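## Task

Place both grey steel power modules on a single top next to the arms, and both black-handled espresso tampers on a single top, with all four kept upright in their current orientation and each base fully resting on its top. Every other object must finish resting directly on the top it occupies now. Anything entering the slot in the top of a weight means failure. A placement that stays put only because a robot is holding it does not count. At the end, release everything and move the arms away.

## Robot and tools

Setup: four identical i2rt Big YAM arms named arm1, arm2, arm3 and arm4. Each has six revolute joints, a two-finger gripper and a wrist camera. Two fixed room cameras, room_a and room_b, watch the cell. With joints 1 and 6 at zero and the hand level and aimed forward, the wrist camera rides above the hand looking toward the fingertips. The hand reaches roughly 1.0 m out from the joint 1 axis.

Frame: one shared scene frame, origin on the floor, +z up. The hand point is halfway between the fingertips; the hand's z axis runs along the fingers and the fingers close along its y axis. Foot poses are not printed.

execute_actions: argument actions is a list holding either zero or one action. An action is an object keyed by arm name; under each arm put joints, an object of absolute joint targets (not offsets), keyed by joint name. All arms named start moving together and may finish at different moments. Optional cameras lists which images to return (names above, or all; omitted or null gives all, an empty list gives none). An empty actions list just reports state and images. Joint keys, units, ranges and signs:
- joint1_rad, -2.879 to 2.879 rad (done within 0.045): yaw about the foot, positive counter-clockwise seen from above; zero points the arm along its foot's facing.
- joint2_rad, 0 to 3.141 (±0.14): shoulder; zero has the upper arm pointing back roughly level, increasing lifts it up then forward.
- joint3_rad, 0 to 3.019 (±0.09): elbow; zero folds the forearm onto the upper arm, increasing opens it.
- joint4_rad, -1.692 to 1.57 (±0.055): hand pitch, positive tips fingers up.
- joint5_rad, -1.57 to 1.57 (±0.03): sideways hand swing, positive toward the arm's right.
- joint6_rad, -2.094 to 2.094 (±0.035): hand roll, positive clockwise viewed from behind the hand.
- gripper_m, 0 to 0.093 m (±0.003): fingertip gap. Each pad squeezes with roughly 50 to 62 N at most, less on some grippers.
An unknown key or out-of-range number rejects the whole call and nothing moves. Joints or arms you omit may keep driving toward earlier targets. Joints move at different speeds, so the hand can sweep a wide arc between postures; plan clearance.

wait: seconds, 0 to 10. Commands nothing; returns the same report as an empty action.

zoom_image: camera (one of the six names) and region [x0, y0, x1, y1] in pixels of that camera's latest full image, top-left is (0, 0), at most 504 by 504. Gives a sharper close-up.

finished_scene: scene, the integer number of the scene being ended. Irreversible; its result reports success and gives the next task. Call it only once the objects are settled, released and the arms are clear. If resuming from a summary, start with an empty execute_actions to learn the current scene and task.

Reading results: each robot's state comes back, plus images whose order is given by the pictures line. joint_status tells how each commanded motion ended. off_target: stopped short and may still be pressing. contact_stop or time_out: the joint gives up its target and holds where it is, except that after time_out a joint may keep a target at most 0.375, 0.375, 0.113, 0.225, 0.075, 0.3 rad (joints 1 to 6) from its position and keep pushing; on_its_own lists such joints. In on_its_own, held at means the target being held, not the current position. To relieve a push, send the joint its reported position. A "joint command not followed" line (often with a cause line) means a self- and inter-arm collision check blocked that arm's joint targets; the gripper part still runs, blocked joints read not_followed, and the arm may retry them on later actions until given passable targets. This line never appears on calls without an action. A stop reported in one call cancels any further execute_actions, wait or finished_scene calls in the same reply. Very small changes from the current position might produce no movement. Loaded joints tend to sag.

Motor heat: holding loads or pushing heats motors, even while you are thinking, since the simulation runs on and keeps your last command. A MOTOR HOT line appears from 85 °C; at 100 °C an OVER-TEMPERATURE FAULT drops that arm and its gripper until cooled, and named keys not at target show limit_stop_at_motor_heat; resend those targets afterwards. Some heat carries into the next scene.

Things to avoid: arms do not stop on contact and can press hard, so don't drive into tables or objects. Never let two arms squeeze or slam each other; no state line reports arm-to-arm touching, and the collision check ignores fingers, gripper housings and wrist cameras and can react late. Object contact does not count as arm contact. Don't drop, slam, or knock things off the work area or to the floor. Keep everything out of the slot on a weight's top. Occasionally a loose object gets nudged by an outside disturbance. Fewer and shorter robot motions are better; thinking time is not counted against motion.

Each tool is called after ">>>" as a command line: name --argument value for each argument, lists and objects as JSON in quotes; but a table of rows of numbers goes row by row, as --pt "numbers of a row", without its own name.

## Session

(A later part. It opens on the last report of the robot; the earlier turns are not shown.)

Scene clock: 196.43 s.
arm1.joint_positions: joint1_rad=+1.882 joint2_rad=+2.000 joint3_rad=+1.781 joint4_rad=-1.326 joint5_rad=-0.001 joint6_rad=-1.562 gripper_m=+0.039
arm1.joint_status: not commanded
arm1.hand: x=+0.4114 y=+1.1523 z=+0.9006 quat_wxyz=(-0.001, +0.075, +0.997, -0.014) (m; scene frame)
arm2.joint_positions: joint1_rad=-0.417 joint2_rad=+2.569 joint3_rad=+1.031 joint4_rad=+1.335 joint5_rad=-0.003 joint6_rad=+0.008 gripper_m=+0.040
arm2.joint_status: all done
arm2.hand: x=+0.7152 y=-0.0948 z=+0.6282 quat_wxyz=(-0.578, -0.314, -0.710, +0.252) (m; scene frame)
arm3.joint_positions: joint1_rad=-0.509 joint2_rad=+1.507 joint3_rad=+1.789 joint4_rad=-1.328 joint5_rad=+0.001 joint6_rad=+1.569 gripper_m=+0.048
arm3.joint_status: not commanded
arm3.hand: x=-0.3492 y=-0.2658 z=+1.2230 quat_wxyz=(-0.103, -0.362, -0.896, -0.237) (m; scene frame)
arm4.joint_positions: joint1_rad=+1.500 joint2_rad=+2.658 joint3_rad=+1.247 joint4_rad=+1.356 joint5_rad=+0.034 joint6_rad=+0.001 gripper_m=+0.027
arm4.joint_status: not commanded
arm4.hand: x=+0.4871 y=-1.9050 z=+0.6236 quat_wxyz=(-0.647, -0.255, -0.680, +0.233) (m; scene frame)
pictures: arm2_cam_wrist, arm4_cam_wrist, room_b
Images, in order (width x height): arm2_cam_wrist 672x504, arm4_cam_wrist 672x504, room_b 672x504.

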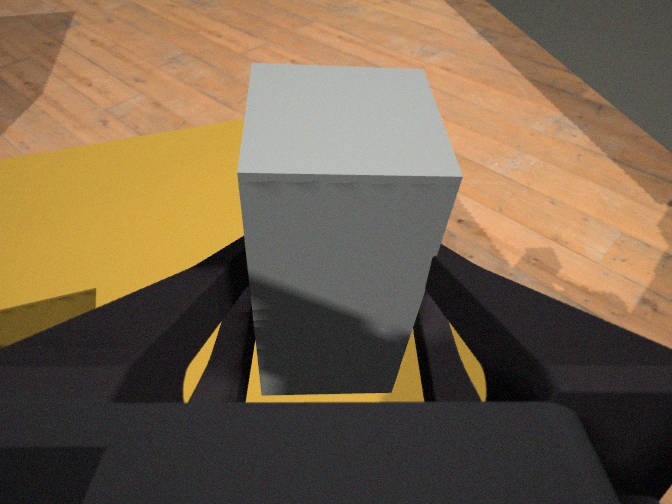

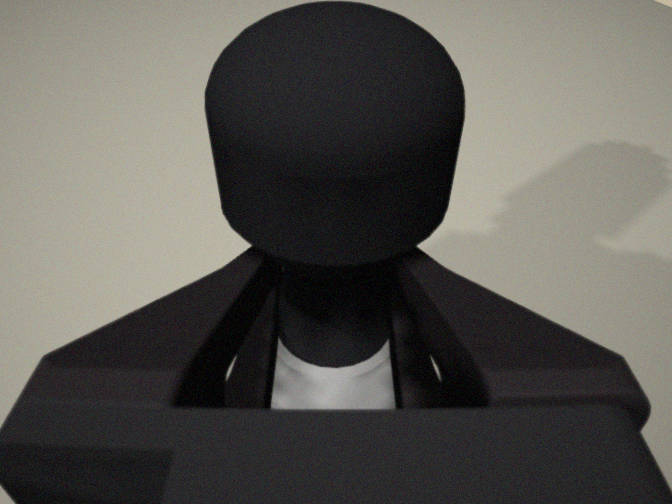

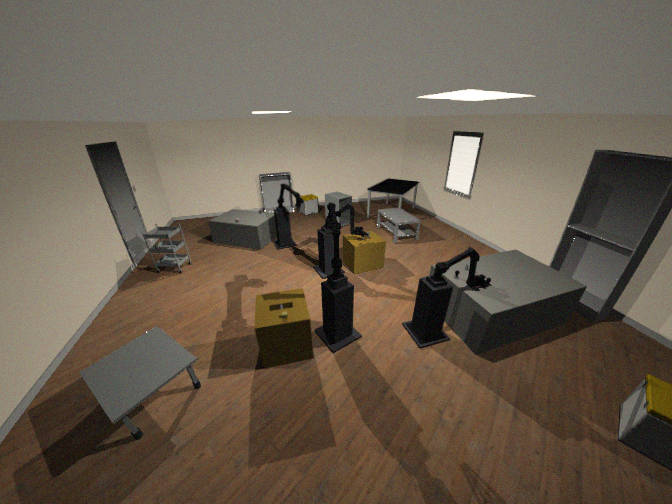

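>>> execute_actions --actions '[{"arm2":{"joints":{"joint1_rad":-0.39,"joint2_rad":2.76,"joint3_rad":1.18,"joint4_rad":1.41}},"arm4":{"joints":{"joint2_rad":2.64,"gripper_m":0.093}}}]' --cameras '["arm4_cam_wrist"]'

>>> execute_actions --actions '[{"arm2":{"joints":{"joint2_rad":2.82,"joint4_rad":1.45}},"arm4":{"joints":{"joint2_rad":1.5}}}]' --cameras '["arm2_cam_wrist","room_b"]'

Scene clock: 203.20 s.
arm1.joint_positions: joint1_rad=+1.882 joint2_rad=+2.000 joint3_rad=+1.781 joint4_rad=-1.326 joint5_rad=-0.001 joint6_rad=-1.562 gripper_m=+0.039
arm1.joint_status: not commanded
arm1.hand: x=+0.4114 y=+1.1523 z=+0.9006 quat_wxyz=(-0.001, +0.075, +0.997, -0.014) (m; scene frame)
arm2.joint_positions: joint1_rad=-0.402 joint2_rad=+2.785 joint3_rad=+1.167 joint4_rad=+1.395 joint5_rad=-0.004 joint6_rad=+0.006 gripper_m=+0.040
arm2.joint_status: all done
arm2.hand: x=+0.7164 y=-0.0823 z=+0.5440 quat_wxyz=(-0.573, -0.310, -0.718, +0.244) (m; scene frame)
arm3.joint_positions: joint1_rad=-0.509 joint2_rad=+1.507 joint3_rad=+1.789 joint4_rad=-1.328 joint5_rad=+0.001 joint6_rad=+1.569 gripper_m=+0.048
arm3.joint_status: not commanded
arm3.hand: x=-0.3492 y=-0.2658 z=+1.2230 quat_wxyz=(-0.103, -0.362, -0.896, -0.237) (m; scene frame)
arm4.joint_positions: joint1_rad=+1.500 joint2_rad=+2.655 joint3_rad=+1.247 joint4_rad=+1.356 joint5_rad=+0.034 joint6_rad=+0.001 gripper_m=+0.093
arm4.joint_status: all done
arm4.hand: x=+0.4879 y=-1.9057 z=+0.6258 quat_wxyz=(-0.648, -0.255, -0.679, +0.234) (m; scene frame)
pictures: arm4_cam_wrist
Images, in order (width x height): arm4_cam_wrist 672x504.

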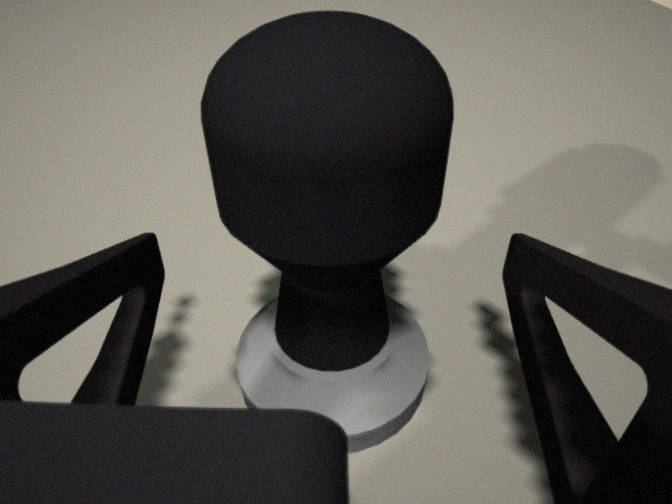

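Scene clock: 204.87 s.
arm1.joint_positions: joint1_rad=+1.882 joint2_rad=+2.000 joint3_rad=+1.781 joint4_rad=-1.326 joint5_rad=-0.001 joint6_rad=-1.562 gripper_m=+0.039
arm1.joint_status: not commanded
arm1.hand: x=+0.4114 y=+1.1523 z=+0.9006 quat_wxyz=(-0.001, +0.075, +0.997, -0.014) (m; scene frame)
arm2.joint_positions: joint1_rad=-0.402 joint2_rad=+2.805 joint3_rad=+1.171 joint4_rad=+1.437 joint5_rad=-0.003 joint6_rad=+0.005 gripper_m=+0.040
arm2.joint_status: all done
arm2.hand: x=+0.7142 y=-0.0798 z=+0.5432 quat_wxyz=(-0.582, -0.307, -0.711, +0.249) (m; scene frame)
arm3.joint_positions: joint1_rad=-0.509 joint2_rad=+1.507 joint3_rad=+1.789 joint4_rad=-1.328 joint5_rad=+0.001 joint6_rad=+1.569 gripper_m=+0.048
arm3.joint_status: not commanded
arm3.hand: x=-0.3492 y=-0.2658 z=+1.2230 quat_wxyz=(-0.103, -0.362, -0.896, -0.237) (m; scene frame)
arm4.joint_positions: joint1_rad=+1.500 joint2_rad=+1.479 joint3_rad=+1.250 joint4_rad=+1.356 joint5_rad=+0.034 joint6_rad=+0.001 gripper_m=+0.093
arm4.joint_status: all done
arm4.hand: x=+0.3527 y=-1.8118 z=+1.4173 quat_wxyz=(-0.920, -0.094, -0.199, +0.323) (m; scene frame)
pictures: arm2_cam_wrist, room_b
Images, in order (width x height): arm2_cam_wrist 672x504, room_b 672x504.

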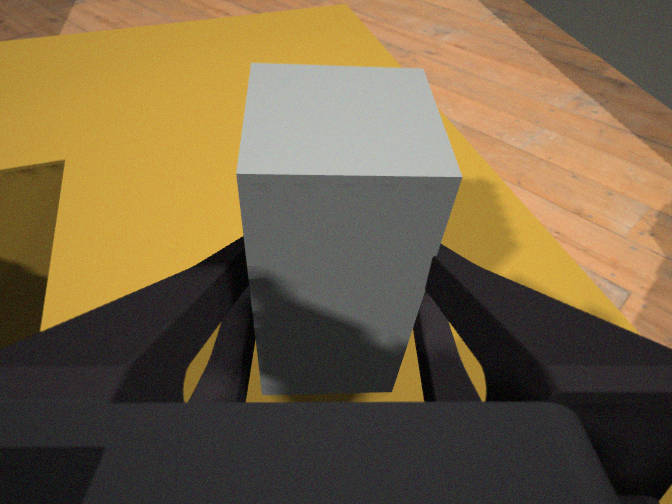

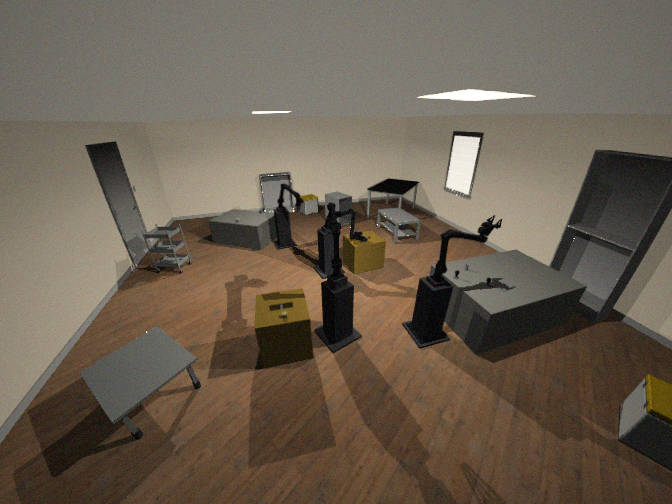

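>>> execute_actions --actions '[{"arm2":{"joints":{"joint4_rad":1.39}}}]' --cameras '[]'

>>> execute_actions --actions '[{"arm2":{"joints":{"gripper_m":0.093}}}]' --cameras '["arm2_cam_wrist"]'

>>> execute_actions --actions '[{"arm2":{"joints":{"joint2_rad":2.4,"joint3_rad":0.85}}}]' --cameras '[]'

>>> execute_actions --actions '[{"arm2":{"joints":{"joint1_rad":1.835,"joint2_rad":1.965,"joint3_rad":1.03,"joint4_rad":0.75}}}]' --cameras '["arm2_cam_wrist"]'

Scene clock: 214.03 s.
arm1.joint_positions: joint1_rad=+1.882 joint2_rad=+2.000 joint3_rad=+1.781 joint4_rad=-1.326 joint5_rad=-0.001 joint6_rad=-1.562 gripper_m=+0.039
arm1.joint_status: not commanded
arm1.hand: x=+0.4114 y=+1.1523 z=+0.9006 quat_wxyz=(-0.001, +0.075, +0.997, -0.014) (m; scene frame)
arm2.joint_positions: joint1_rad=-0.402 joint2_rad=+2.804 joint3_rad=+1.174 joint4_rad=+1.427 joint5_rad=-0.003 joint6_rad=+0.000 gripper_m=+0.040
arm2.joint_status: all done
arm2.hand: x=+0.7148 y=-0.0805 z=+0.5421 quat_wxyz=(-0.579, -0.306, -0.713, +0.249) (m; scene frame)
arm3.joint_positions: joint1_rad=-0.509 joint2_rad=+1.507 joint3_rad=+1.789 joint4_rad=-1.328 joint5_rad=+0.001 joint6_rad=+1.569 gripper_m=+0.048
arm3.joint_status: not commanded
arm3.hand: x=-0.3492 y=-0.2658 z=+1.2230 quat_wxyz=(-0.103, -0.362, -0.896, -0.237) (m; scene frame)
arm4.joint_positions: joint1_rad=+1.500 joint2_rad=+1.479 joint3_rad=+1.250 joint4_rad=+1.356 joint5_rad=+0.034 joint6_rad=+0.001 gripper_m=+0.093
arm4.joint_status: not commanded
arm4.hand: x=+0.3527 y=-1.8118 z=+1.4173 quat_wxyz=(-0.920, -0.094, -0.199, +0.323) (m; scene frame)
pictures: none
No camera images: the call's "cameras" was empty. Leave "cameras" out to get every camera's image.

Scene clock: 214.77 s.
arm1.joint_positions: joint1_rad=+1.882 joint2_rad=+2.000 joint3_rad=+1.781 joint4_rad=-1.326 joint5_rad=-0.001 joint6_rad=-1.562 gripper_m=+0.039
arm1.joint_status: not commanded
arm1.hand: x=+0.4114 y=+1.1523 z=+0.9006 quat_wxyz=(-0.001, +0.075, +0.997, -0.014) (m; scene frame)
arm2.joint_positions: joint1_rad=-0.402 joint2_rad=+2.817 joint3_rad=+1.175 joint4_rad=+1.396 joint5_rad=-0.003 joint6_rad=-0.001 gripper_m=+0.093
arm2.joint_status: all done
arm2.hand: x=+0.7102 y=-0.0758 z=+0.5266 quat_wxyz=(-0.563, -0.311, -0.726, +0.243) (m; scene frame)
arm3.joint_positions: joint1_rad=-0.509 joint2_rad=+1.507 joint3_rad=+1.789 joint4_rad=-1.328 joint5_rad=+0.001 joint6_rad=+1.569 gripper_m=+0.048
arm3.joint_status: not commanded
arm3.hand: x=-0.3492 y=-0.2658 z=+1.2230 quat_wxyz=(-0.103, -0.362, -0.896, -0.237) (m; scene frame)
arm4.joint_positions: joint1_rad=+1.500 joint2_rad=+1.479 joint3_rad=+1.250 joint4_rad=+1.356 joint5_rad=+0.034 joint6_rad=+0.001 gripper_m=+0.093
arm4.joint_status: not commanded
arm4.hand: x=+0.3527 y=-1.8118 z=+1.4173 quat_wxyz=(-0.920, -0.094, -0.199, +0.323) (m; scene frame)
pictures: arm2_cam_wrist
Images, in order (width x height): arm2_cam_wrist 672x504.

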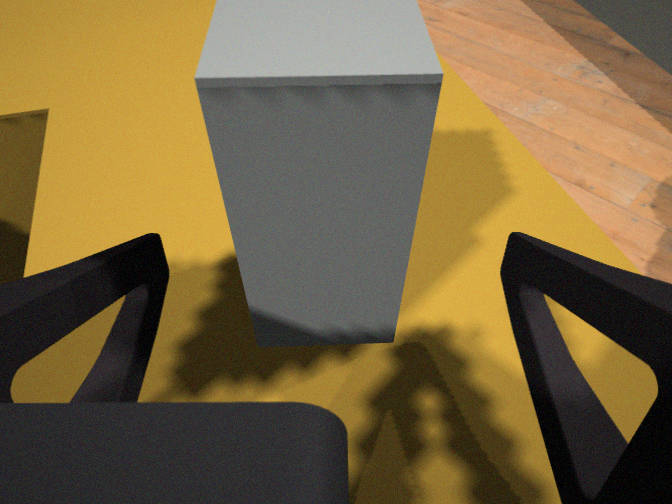

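Scene clock: 216.10 s.
arm1.joint_positions: joint1_rad=+1.882 joint2_rad=+2.000 joint3_rad=+1.781 joint4_rad=-1.326 joint5_rad=-0.001 joint6_rad=-1.562 gripper_m=+0.039
arm1.joint_status: not commanded
arm1.hand: x=+0.4114 y=+1.1523 z=+0.9006 quat_wxyz=(-0.001, +0.075, +0.997, -0.014) (m; scene frame)
arm2.joint_positions: joint1_rad=-0.402 joint2_rad=+2.396 joint3_rad=+0.857 joint4_rad=+1.390 joint5_rad=-0.003 joint6_rad=-0.001 gripper_m=+0.093
arm2.joint_status: all done
arm2.hand: x=+0.7026 y=-0.0672 z=+0.6999 quat_wxyz=(-0.598, -0.299, -0.698, +0.258) (m; scene frame)
arm3.joint_positions: joint1_rad=-0.509 joint2_rad=+1.507 joint3_rad=+1.789 joint4_rad=-1.328 joint5_rad=+0.001 joint6_rad=+1.569 gripper_m=+0.048
arm3.joint_status: not commanded
arm3.hand: x=-0.3492 y=-0.2658 z=+1.2230 quat_wxyz=(-0.103, -0.362, -0.896, -0.237) (m; scene frame)
arm4.joint_positions: joint1_rad=+1.500 joint2_rad=+1.479 joint3_rad=+1.250 joint4_rad=+1.356 joint5_rad=+0.034 joint6_rad=+0.001 gripper_m=+0.093
arm4.joint_status: not commanded
arm4.hand: x=+0.3527 y=-1.8118 z=+1.4173 quat_wxyz=(-0.920, -0.094, -0.199, +0.323) (m; scene frame)
pictures: none
No camera images: the call's "cameras" was empty. Leave "cameras" out to get every camera's image.

Scene clock: 218.23 s.
arm1.joint_positions: joint1_rad=+1.882 joint2_rad=+2.000 joint3_rad=+1.781 joint4_rad=-1.326 joint5_rad=-0.001 joint6_rad=-1.562 gripper_m=+0.039
arm1.joint_status: not commanded
arm1.hand: x=+0.4114 y=+1.1523 z=+0.9006 quat_wxyz=(-0.001, +0.075, +0.997, -0.014) (m; scene frame)
arm2.joint_positions: joint1_rad=+1.842 joint2_rad=+1.979 joint3_rad=+1.036 joint4_rad=+0.753 joint5_rad=+0.000 joint6_rad=-0.001 gripper_m=+0.093
arm2.joint_status: all done
arm2.hand: x=+0.3894 y=+1.0633 z=+0.8788 quat_wxyz=(-0.480, +0.504, -0.583, -0.419) (m; scene frame)
arm3.joint_positions: joint1_rad=-0.509 joint2_rad=+1.507 joint3_rad=+1.789 joint4_rad=-1.328 joint5_rad=+0.001 joint6_rad=+1.569 gripper_m=+0.048
arm3.joint_status: not commanded
arm3.hand: x=-0.3492 y=-0.2658 z=+1.2230 quat_wxyz=(-0.103, -0.362, -0.896, -0.237) (m; scene frame)
arm4.joint_positions: joint1_rad=+1.500 joint2_rad=+1.479 joint3_rad=+1.250 joint4_rad=+1.356 joint5_rad=+0.034 joint6_rad=+0.001 gripper_m=+0.093
arm4.joint_status: not commanded
arm4.hand: x=+0.3527 y=-1.8118 z=+1.4173 quat_wxyz=(-0.920, -0.094, -0.199, +0.323) (m; scene frame)
pictures: arm2_cam_wrist
Images, in order (width x height): arm2_cam_wrist 672x504.

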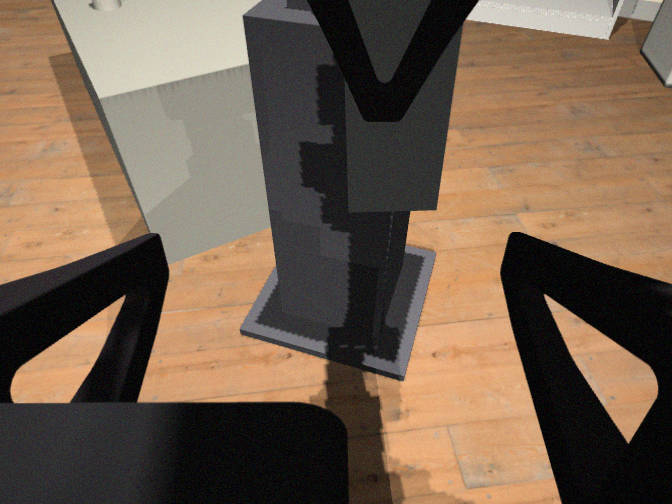

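>>> execute_actions --actions '[{"arm2":{"joints":{"joint1_rad":1.797,"joint2_rad":2.125,"joint3_rad":1.33,"joint4_rad":0.63}}}]' --cameras '["arm2_cam_wrist","arm1_cam_wrist"]'

Scene clock: 224.97 s.
arm1.joint_positions: joint1_rad=+1.882 joint2_rad=+2.000 joint3_rad=+1.781 joint4_rad=-1.326 joint5_rad=-0.001 joint6_rad=-1.562 gripper_m=+0.039
arm1.joint_status: not commanded
arm1.hand: x=+0.4114 y=+1.1523 z=+0.9006 quat_wxyz=(-0.001, +0.075, +0.997, -0.014) (m; scene frame)
arm2.joint_positions: joint1_rad=+1.804 joint2_rad=+2.138 joint3_rad=+1.284 joint4_rad=+0.631 joint5_rad=+0.000 joint6_rad=-0.001 gripper_m=+0.093
arm2.joint_status: all done
arm2.hand: x=+0.4287 y=+1.1310 z=+0.8543 quat_wxyz=(-0.478, +0.500, -0.600, -0.401) (m; scene frame)
arm3.joint_positions: joint1_rad=-0.509 joint2_rad=+1.507 joint3_rad=+1.789 joint4_rad=-1.328 joint5_rad=+0.001 joint6_rad=+1.569 gripper_m=+0.048
arm3.joint_status: not commanded
arm3.hand: x=-0.3492 y=-0.2658 z=+1.2230 quat_wxyz=(-0.103, -0.362, -0.896, -0.237) (m; scene frame)
arm4.joint_positions: joint1_rad=+1.500 joint2_rad=+1.479 joint3_rad=+1.250 joint4_rad=+1.356 joint5_rad=+0.034 joint6_rad=+0.001 gripper_m=+0.093
arm4.joint_status: not commanded
arm4.hand: x=+0.3527 y=-1.8118 z=+1.4173 quat_wxyz=(-0.920, -0.094, -0.199, +0.323) (m; scene frame)
pictures: arm1_cam_wrist, arm2_cam_wrist
Images, in order (width x height): arm1_cam_wrist 672x504, arm2_cam_wrist 672x504.

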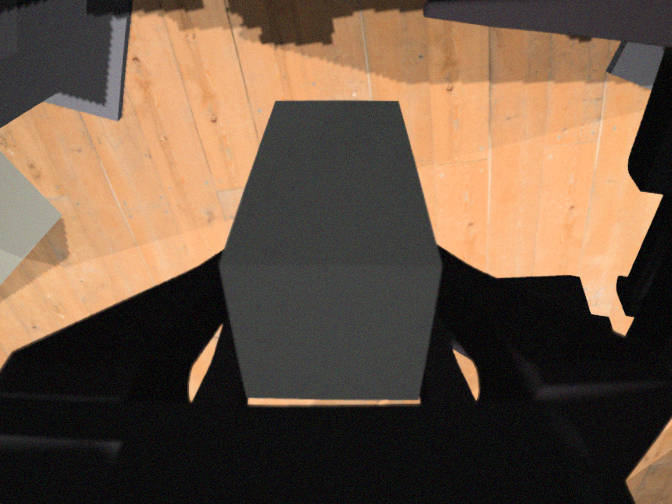

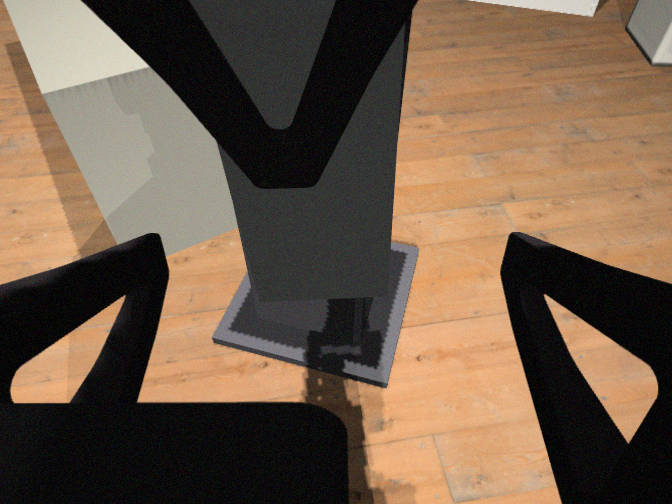

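>>> execute_actions --actions '[{"arm2":{"joints":{"joint5_rad":-0.025,"joint2_rad":2.17,"joint3_rad":1.435,"joint4_rad":0.555}}}]' --cameras '[]'

>>> execute_actions --actions '[{"arm2":{"joints":{"gripper_m":0}}}]' --cameras '["arm2_cam_wrist","arm1_cam_wrist"]'

Scene clock: 230.53 s.
arm1.joint_positions: joint1_rad=+1.882 joint2_rad=+2.000 joint3_rad=+1.781 joint4_rad=-1.326 joint5_rad=-0.001 joint6_rad=-1.562 gripper_m=+0.039
arm1.joint_status: not commanded
arm1.hand: x=+0.4114 y=+1.1523 z=+0.9006 quat_wxyz=(-0.001, +0.075, +0.997, -0.014) (m; scene frame)
arm2.joint_positions: joint1_rad=+1.804 joint2_rad=+2.171 joint3_rad=+1.383 joint4_rad=+0.562 joint5_rad=-0.021 joint6_rad=-0.001 gripper_m=+0.093
arm2.joint_status: all done
arm2.hand: x=+0.4300 y=+1.1586 z=+0.8620 quat_wxyz=(-0.472, +0.505, -0.597, -0.407) (m; scene frame)
arm3.joint_positions: joint1_rad=-0.509 joint2_rad=+1.507 joint3_rad=+1.789 joint4_rad=-1.328 joint5_rad=+0.001 joint6_rad=+1.569 gripper_m=+0.048
arm3.joint_status: not commanded
arm3.hand: x=-0.3492 y=-0.2658 z=+1.2230 quat_wxyz=(-0.103, -0.362, -0.896, -0.237) (m; scene frame)
arm4.joint_positions: joint1_rad=+1.500 joint2_rad=+1.479 joint3_rad=+1.250 joint4_rad=+1.356 joint5_rad=+0.034 joint6_rad=+0.001 gripper_m=+0.093
arm4.joint_status: not commanded
arm4.hand: x=+0.3527 y=-1.8118 z=+1.4173 quat_wxyz=(-0.920, -0.094, -0.199, +0.323) (m; scene frame)
pictures: none
No camera images: the call's "cameras" was empty. Leave "cameras" out to get every camera's image.

Scene clock: 231.23 s.
arm1.joint_positions: joint1_rad=+1.883 joint2_rad=+2.000 joint3_rad=+1.781 joint4_rad=-1.326 joint5_rad=+0.000 joint6_rad=-1.564 gripper_m=+0.039
arm1.joint_status: not commanded
arm1.hand: x=+0.4118 y=+1.1522 z=+0.9006 quat_wxyz=(-0.002, +0.074, +0.997, -0.014) (m; scene frame)
arm2.joint_positions: joint1_rad=+1.804 joint2_rad=+2.171 joint3_rad=+1.383 joint4_rad=+0.561 joint5_rad=-0.026 joint6_rad=-0.004 gripper_m=+0.040
arm2.joint_status: gripper_m off_target (ended at +0.040, target +0.000)
arm2.hand: x=+0.4291 y=+1.1587 z=+0.8619 quat_wxyz=(-0.471, +0.508, -0.595, -0.407) (m; scene frame)
arm3.joint_positions: joint1_rad=-0.509 joint2_rad=+1.507 joint3_rad=+1.789 joint4_rad=-1.328 joint5_rad=+0.001 joint6_rad=+1.569 gripper_m=+0.048
arm3.joint_status: not commanded
arm3.hand: x=-0.3492 y=-0.2658 z=+1.2230 quat_wxyz=(-0.103, -0.362, -0.896, -0.237) (m; scene frame)
arm4.joint_positions: joint1_rad=+1.500 joint2_rad=+1.479 joint3_rad=+1.250 joint4_rad=+1.356 joint5_rad=+0.034 joint6_rad=+0.001 gripper_m=+0.093
arm4.joint_status: not commanded
arm4.hand: x=+0.3527 y=-1.8118 z=+1.4173 quat_wxyz=(-0.920, -0.094, -0.199, +0.323) (m; scene frame)
pictures: arm1_cam_wrist, arm2_cam_wrist
Images, in order (width x height): arm1_cam_wrist 672x504, arm2_cam_wrist 672x504.

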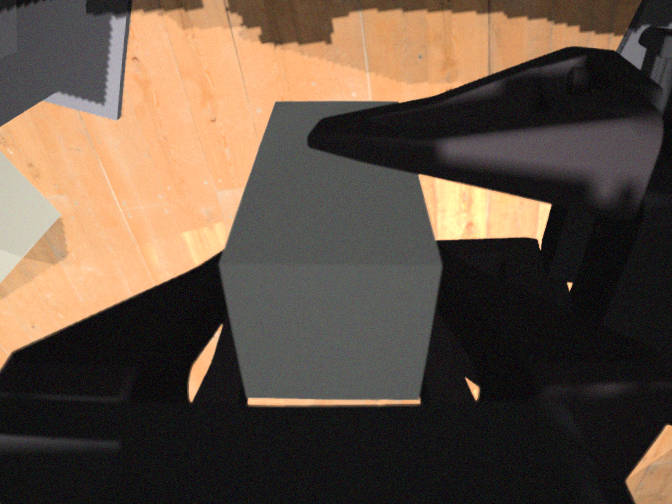

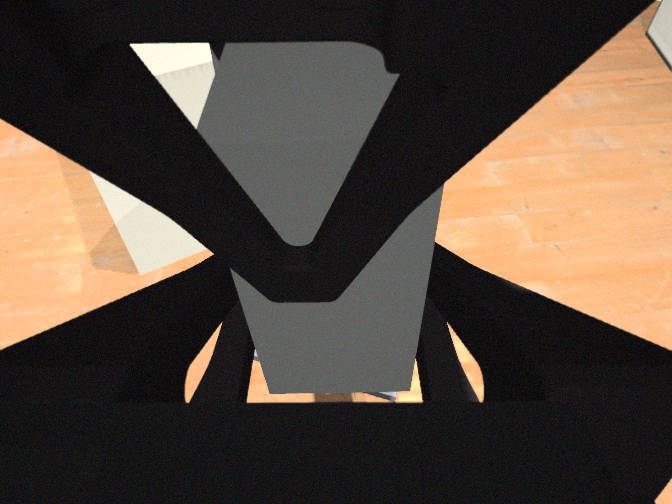

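Low, but .527 was reachable.

>>> execute_actions --actions '[{"arm1":{"joints":{"gripper_m":0.048}}}]' --cameras '[]'

>>> execute_actions --actions '[{"arm1":{"joints":{"joint2_rad":1.6}}}]' --cameras '[]'

>>> execute_actions --actions '[{"arm2":{"joints":{"joint1_rad":0.07,"joint2_rad":2.56,"joint3_rad":1.03,"joint4_rad":1.36,"joint5_rad":0}}}]' --cameras '[]'

>>> execute_actions --actions '[{"arm2":{"joints":{"joint2_rad":2.79,"joint3_rad":1.19,"joint4_rad":1.42}}}]' --cameras '["arm2_cam_wrist"]'

Scene clock: 238.77 s.
arm1.joint_positions: joint1_rad=+1.883 joint2_rad=+2.000 joint3_rad=+1.781 joint4_rad=-1.326 joint5_rad=+0.000 joint6_rad=-1.564 gripper_m=+0.048
arm1.joint_status: all done
arm1.hand: x=+0.4118 y=+1.1522 z=+0.9006 quat_wxyz=(-0.002, +0.074, +0.997, -0.014) (m; scene frame)
arm2.joint_positions: joint1_rad=+1.804 joint2_rad=+2.183 joint3_rad=+1.383 joint4_rad=+0.551 joint5_rad=-0.026 joint6_rad=-0.004 gripper_m=+0.040
arm2.joint_status: not commanded
arm2.hand: x=+0.4288 y=+1.1575 z=+0.8505 quat_wxyz=(-0.465, +0.512, -0.600, -0.402) (m; scene frame)
arm3.joint_positions: joint1_rad=-0.509 joint2_rad=+1.507 joint3_rad=+1.789 joint4_rad=-1.328 joint5_rad=+0.001 joint6_rad=+1.569 gripper_m=+0.048
arm3.joint_status: not commanded
arm3.hand: x=-0.3492 y=-0.2658 z=+1.2230 quat_wxyz=(-0.103, -0.362, -0.896, -0.237) (m; scene frame)
arm4.joint_positions: joint1_rad=+1.500 joint2_rad=+1.479 joint3_rad=+1.250 joint4_rad=+1.356 joint5_rad=+0.034 joint6_rad=+0.001 gripper_m=+0.093
arm4.joint_status: not commanded
arm4.hand: x=+0.3527 y=-1.8118 z=+1.4173 quat_wxyz=(-0.920, -0.094, -0.199, +0.323) (m; scene frame)
pictures: none
No camera images: the call's "cameras" was empty. Leave "cameras" out to get every camera's image.

Scene clock: 240.30 s.
arm1.joint_positions: joint1_rad=+1.883 joint2_rad=+1.585 joint3_rad=+1.791 joint4_rad=-1.327 joint5_rad=+0.000 joint6_rad=-1.564 gripper_m=+0.048
arm1.joint_status: all done
arm1.hand: x=+0.4186 y=+1.1968 z=+1.1477 quat_wxyz=(-0.016, +0.072, +0.972, -0.224) (m; scene frame)
arm2.joint_positions: joint1_rad=+1.804 joint2_rad=+2.183 joint3_rad=+1.383 joint4_rad=+0.551 joint5_rad=-0.026 joint6_rad=-0.004 gripper_m=+0.040
arm2.joint_status: not commanded
arm2.hand: x=+0.4288 y=+1.1575 z=+0.8505 quat_wxyz=(-0.465, +0.512, -0.600, -0.402) (m; scene frame)
arm3.joint_positions: joint1_rad=-0.509 joint2_rad=+1.507 joint3_rad=+1.789 joint4_rad=-1.328 joint5_rad=+0.001 joint6_rad=+1.569 gripper_m=+0.048
arm3.joint_status: not commanded
arm3.hand: x=-0.3492 y=-0.2658 z=+1.2230 quat_wxyz=(-0.103, -0.362, -0.896, -0.237) (m; scene frame)
arm4.joint_positions: joint1_rad=+1.500 joint2_rad=+1.479 joint3_rad=+1.250 joint4_rad=+1.356 joint5_rad=+0.034 joint6_rad=+0.001 gripper_m=+0.093
arm4.joint_status: not commanded
arm4.hand: x=+0.3527 y=-1.8118 z=+1.4173 quat_wxyz=(-0.920, -0.094, -0.199, +0.323) (m; scene frame)
pictures: none
No camera images: the call's "cameras" was empty. Leave "cameras" out to get every camera's image.

Scene clock: 242.20 s.
arm1.joint_positions: joint1_rad=+1.883 joint2_rad=+1.585 joint3_rad=+1.791 joint4_rad=-1.327 joint5_rad=+0.000 joint6_rad=-1.564 gripper_m=+0.048
arm1.joint_status: not commanded
arm1.hand: x=+0.4186 y=+1.1968 z=+1.1477 quat_wxyz=(-0.016, +0.072, +0.972, -0.224) (m; scene frame)
arm2.joint_positions: joint1_rad=+0.059 joint2_rad=+2.568 joint3_rad=+1.033 joint4_rad=+1.337 joint5_rad=+0.001 joint6_rad=-0.004 gripper_m=+0.040
arm2.joint_status: all done
arm2.hand: x=+0.8816 y=+0.1508 z=+0.6293 quat_wxyz=(-0.622, -0.135, -0.763, +0.113) (m; scene frame)
arm3.joint_positions: joint1_rad=-0.509 joint2_rad=+1.507 joint3_rad=+1.789 joint4_rad=-1.328 joint5_rad=+0.001 joint6_rad=+1.569 gripper_m=+0.048
arm3.joint_status: not commanded
arm3.hand: x=-0.3492 y=-0.2658 z=+1.2230 quat_wxyz=(-0.103, -0.362, -0.896, -0.237) (m; scene frame)
arm4.joint_positions: joint1_rad=+1.500 joint2_rad=+1.479 joint3_rad=+1.250 joint4_rad=+1.356 joint5_rad=+0.034 joint6_rad=+0.001 gripper_m=+0.093
arm4.joint_status: not commanded
arm4.hand: x=+0.3527 y=-1.8118 z=+1.4173 quat_wxyz=(-0.920, -0.094, -0.199, +0.323) (m; scene frame)
pictures: none
No camera images: the call's "cameras" was empty. Leave "cameras" out to get every camera's image.

Scene clock: 243.23 s.
arm1.joint_positions: joint1_rad=+1.883 joint2_rad=+1.585 joint3_rad=+1.791 joint4_rad=-1.327 joint5_rad=+0.000 joint6_rad=-1.564 gripper_m=+0.048
arm1.joint_status: not commanded
arm1.hand: x=+0.4186 y=+1.1968 z=+1.1477 quat_wxyz=(-0.016, +0.072, +0.972, -0.224) (m; scene frame)
arm2.joint_positions: joint1_rad=+0.059 joint2_rad=+2.813 joint3_rad=+1.180 joint4_rad=+1.408 joint5_rad=+0.003 joint6_rad=-0.001 gripper_m=+0.040
arm2.joint_status: all done
arm2.hand: x=+0.8688 y=+0.1555 z=+0.5330 quat_wxyz=(-0.612, -0.138, -0.771, +0.111) (m; scene frame)
arm3.joint_positions: joint1_rad=-0.509 joint2_rad=+1.507 joint3_rad=+1.789 joint4_rad=-1.328 joint5_rad=+0.001 joint6_rad=+1.569 gripper_m=+0.048
arm3.joint_status: not commanded
arm3.hand: x=-0.3492 y=-0.2658 z=+1.2230 quat_wxyz=(-0.103, -0.362, -0.896, -0.237) (m; scene frame)
arm4.joint_positions: joint1_rad=+1.500 joint2_rad=+1.479 joint3_rad=+1.250 joint4_rad=+1.356 joint5_rad=+0.034 joint6_rad=+0.001 gripper_m=+0.093
arm4.joint_status: not commanded
arm4.hand: x=+0.3527 y=-1.8118 z=+1.4173 quat_wxyz=(-0.920, -0.094, -0.199, +0.323) (m; scene frame)
pictures: arm2_cam_wrist
Images, in order (width x height): arm2_cam_wrist 672x504.

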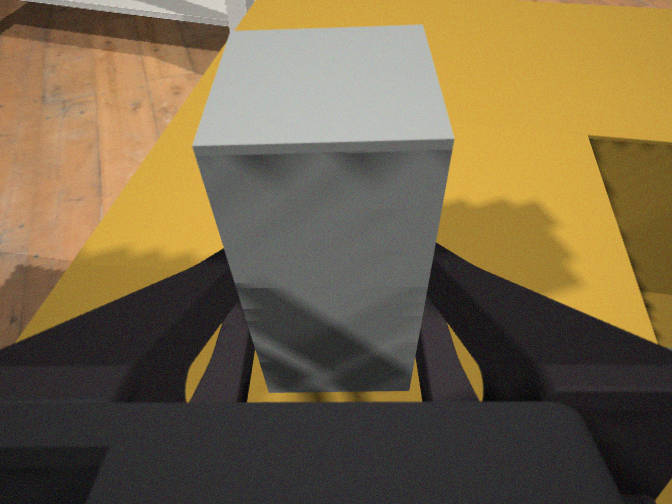

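>>> execute_actions --actions '[{"arm2":{"joints":{"joint4_rad":1.38}}}]' --cameras '[]'

>>> execute_actions --actions '[{"arm2":{"joints":{"gripper_m":0.093}}}]' --cameras '[]'

>>> execute_actions --actions '[{"arm2":{"joints":{"joint2_rad":2.2,"joint3_rad":0.65}}}]' --cameras '["room_b"]'

>>> zoom_image --camera "room_b" --region '[320,200,520,310]'

Scene clock: 248.63 s.
arm1.joint_positions: joint1_rad=+1.883 joint2_rad=+1.585 joint3_rad=+1.791 joint4_rad=-1.327 joint5_rad=+0.000 joint6_rad=-1.564 gripper_m=+0.048
arm1.joint_status: not commanded
arm1.hand: x=+0.4186 y=+1.1968 z=+1.1477 quat_wxyz=(-0.016, +0.072, +0.972, -0.224) (m; scene frame)
arm2.joint_positions: joint1_rad=+0.059 joint2_rad=+2.809 joint3_rad=+1.180 joint4_rad=+1.395 joint5_rad=+0.003 joint6_rad=-0.001 gripper_m=+0.040
arm2.joint_status: all done
arm2.hand: x=+0.8695 y=+0.1553 z=+0.5321 quat_wxyz=(-0.608, -0.139, -0.774, +0.110) (m; scene frame)
arm3.joint_positions: joint1_rad=-0.509 joint2_rad=+1.507 joint3_rad=+1.789 joint4_rad=-1.328 joint5_rad=+0.001 joint6_rad=+1.569 gripper_m=+0.048
arm3.joint_status: not commanded
arm3.hand: x=-0.3492 y=-0.2658 z=+1.2230 quat_wxyz=(-0.103, -0.362, -0.896, -0.237) (m; scene frame)
arm4.joint_positions: joint1_rad=+1.500 joint2_rad=+1.479 joint3_rad=+1.250 joint4_rad=+1.356 joint5_rad=+0.034 joint6_rad=+0.001 gripper_m=+0.093
arm4.joint_status: not commanded
arm4.hand: x=+0.3527 y=-1.8118 z=+1.4173 quat_wxyz=(-0.920, -0.094, -0.199, +0.323) (m; scene frame)
pictures: none
No camera images: the call's "cameras" was empty. Leave "cameras" out to get every camera's image.

Scene clock: 249.33 s.
arm1.joint_positions: joint1_rad=+1.883 joint2_rad=+1.585 joint3_rad=+1.791 joint4_rad=-1.327 joint5_rad=+0.000 joint6_rad=-1.564 gripper_m=+0.048
arm1.joint_status: not commanded
arm1.hand: x=+0.4186 y=+1.1968 z=+1.1477 quat_wxyz=(-0.016, +0.072, +0.972, -0.224) (m; scene frame)
arm2.joint_positions: joint1_rad=+0.059 joint2_rad=+2.809 joint3_rad=+1.180 joint4_rad=+1.387 joint5_rad=+0.002 joint6_rad=-0.001 gripper_m=+0.093
arm2.joint_status: all done
arm2.hand: x=+0.8691 y=+0.1555 z=+0.5302 quat_wxyz=(-0.605, -0.139, -0.776, +0.109) (m; scene frame)
arm3.joint_positions: joint1_rad=-0.509 joint2_rad=+1.507 joint3_rad=+1.789 joint4_rad=-1.328 joint5_rad=+0.001 joint6_rad=+1.569 gripper_m=+0.048
arm3.joint_status: not commanded
arm3.hand: x=-0.3492 y=-0.2658 z=+1.2230 quat_wxyz=(-0.103, -0.362, -0.896, -0.237) (m; scene frame)
arm4.joint_positions: joint1_rad=+1.500 joint2_rad=+1.479 joint3_rad=+1.250 joint4_rad=+1.356 joint5_rad=+0.034 joint6_rad=+0.001 gripper_m=+0.093
arm4.joint_status: not commanded
arm4.hand: x=+0.3527 y=-1.8118 z=+1.4173 quat_wxyz=(-0.920, -0.094, -0.199, +0.323) (m; scene frame)
pictures: none
No camera images: the call's "cameras" was empty. Leave "cameras" out to get every camera's image.

Scene clock: 250.57 s.
arm1.joint_positions: joint1_rad=+1.883 joint2_rad=+1.585 joint3_rad=+1.791 joint4_rad=-1.327 joint5_rad=+0.000 joint6_rad=-1.564 gripper_m=+0.048
arm1.joint_status: not commanded
arm1.hand: x=+0.4186 y=+1.1968 z=+1.1477 quat_wxyz=(-0.016, +0.072, +0.972, -0.224) (m; scene frame)
arm2.joint_positions: joint1_rad=+0.059 joint2_rad=+2.200 joint3_rad=+0.656 joint4_rad=+1.380 joint5_rad=+0.002 joint6_rad=-0.001 gripper_m=+0.093
arm2.joint_status: all done
arm2.hand: x=+0.8082 y=+0.1781 z=+0.7556 quat_wxyz=(-0.635, -0.134, -0.752, +0.114) (m; scene frame)
arm3.joint_positions: joint1_rad=-0.509 joint2_rad=+1.507 joint3_rad=+1.789 joint4_rad=-1.328 joint5_rad=+0.001 joint6_rad=+1.569 gripper_m=+0.048
arm3.joint_status: not commanded
arm3.hand: x=-0.3492 y=-0.2658 z=+1.2230 quat_wxyz=(-0.103, -0.362, -0.896, -0.237) (m; scene frame)
arm4.joint_positions: joint1_rad=+1.500 joint2_rad=+1.479 joint3_rad=+1.250 joint4_rad=+1.356 joint5_rad=+0.034 joint6_rad=+0.001 gripper_m=+0.093
arm4.joint_status: not commanded
arm4.hand: x=+0.3527 y=-1.8118 z=+1.4173 quat_wxyz=(-0.920, -0.094, -0.199, +0.323) (m; scene frame)
pictures: room_b
Images, in order (width x height): room_b 672x504.

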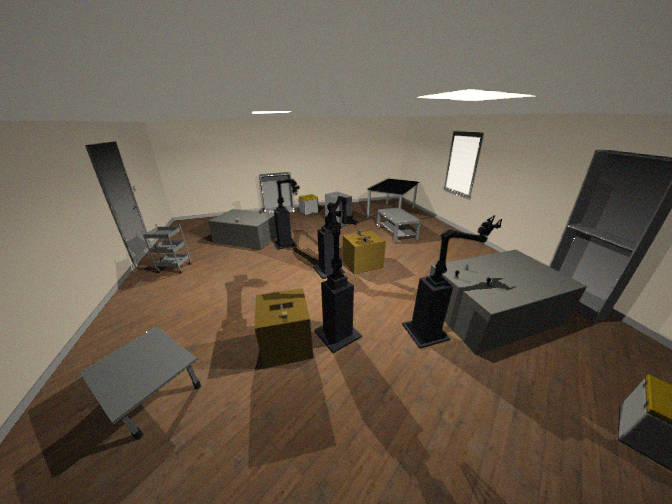

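Region (320, 200, 520, 310) of room_b's 672x504 image, scaled by 2.520, with more detail than that image has; it fills the top 277 rows of this view, and the rest is white.

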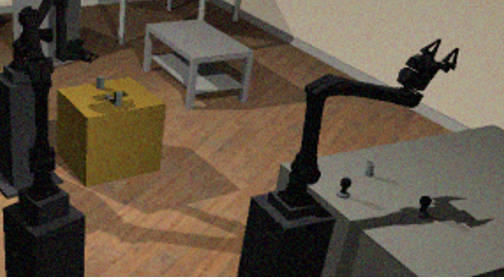

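>>> finished_scene --scene 1

The scene is finished: the task was done.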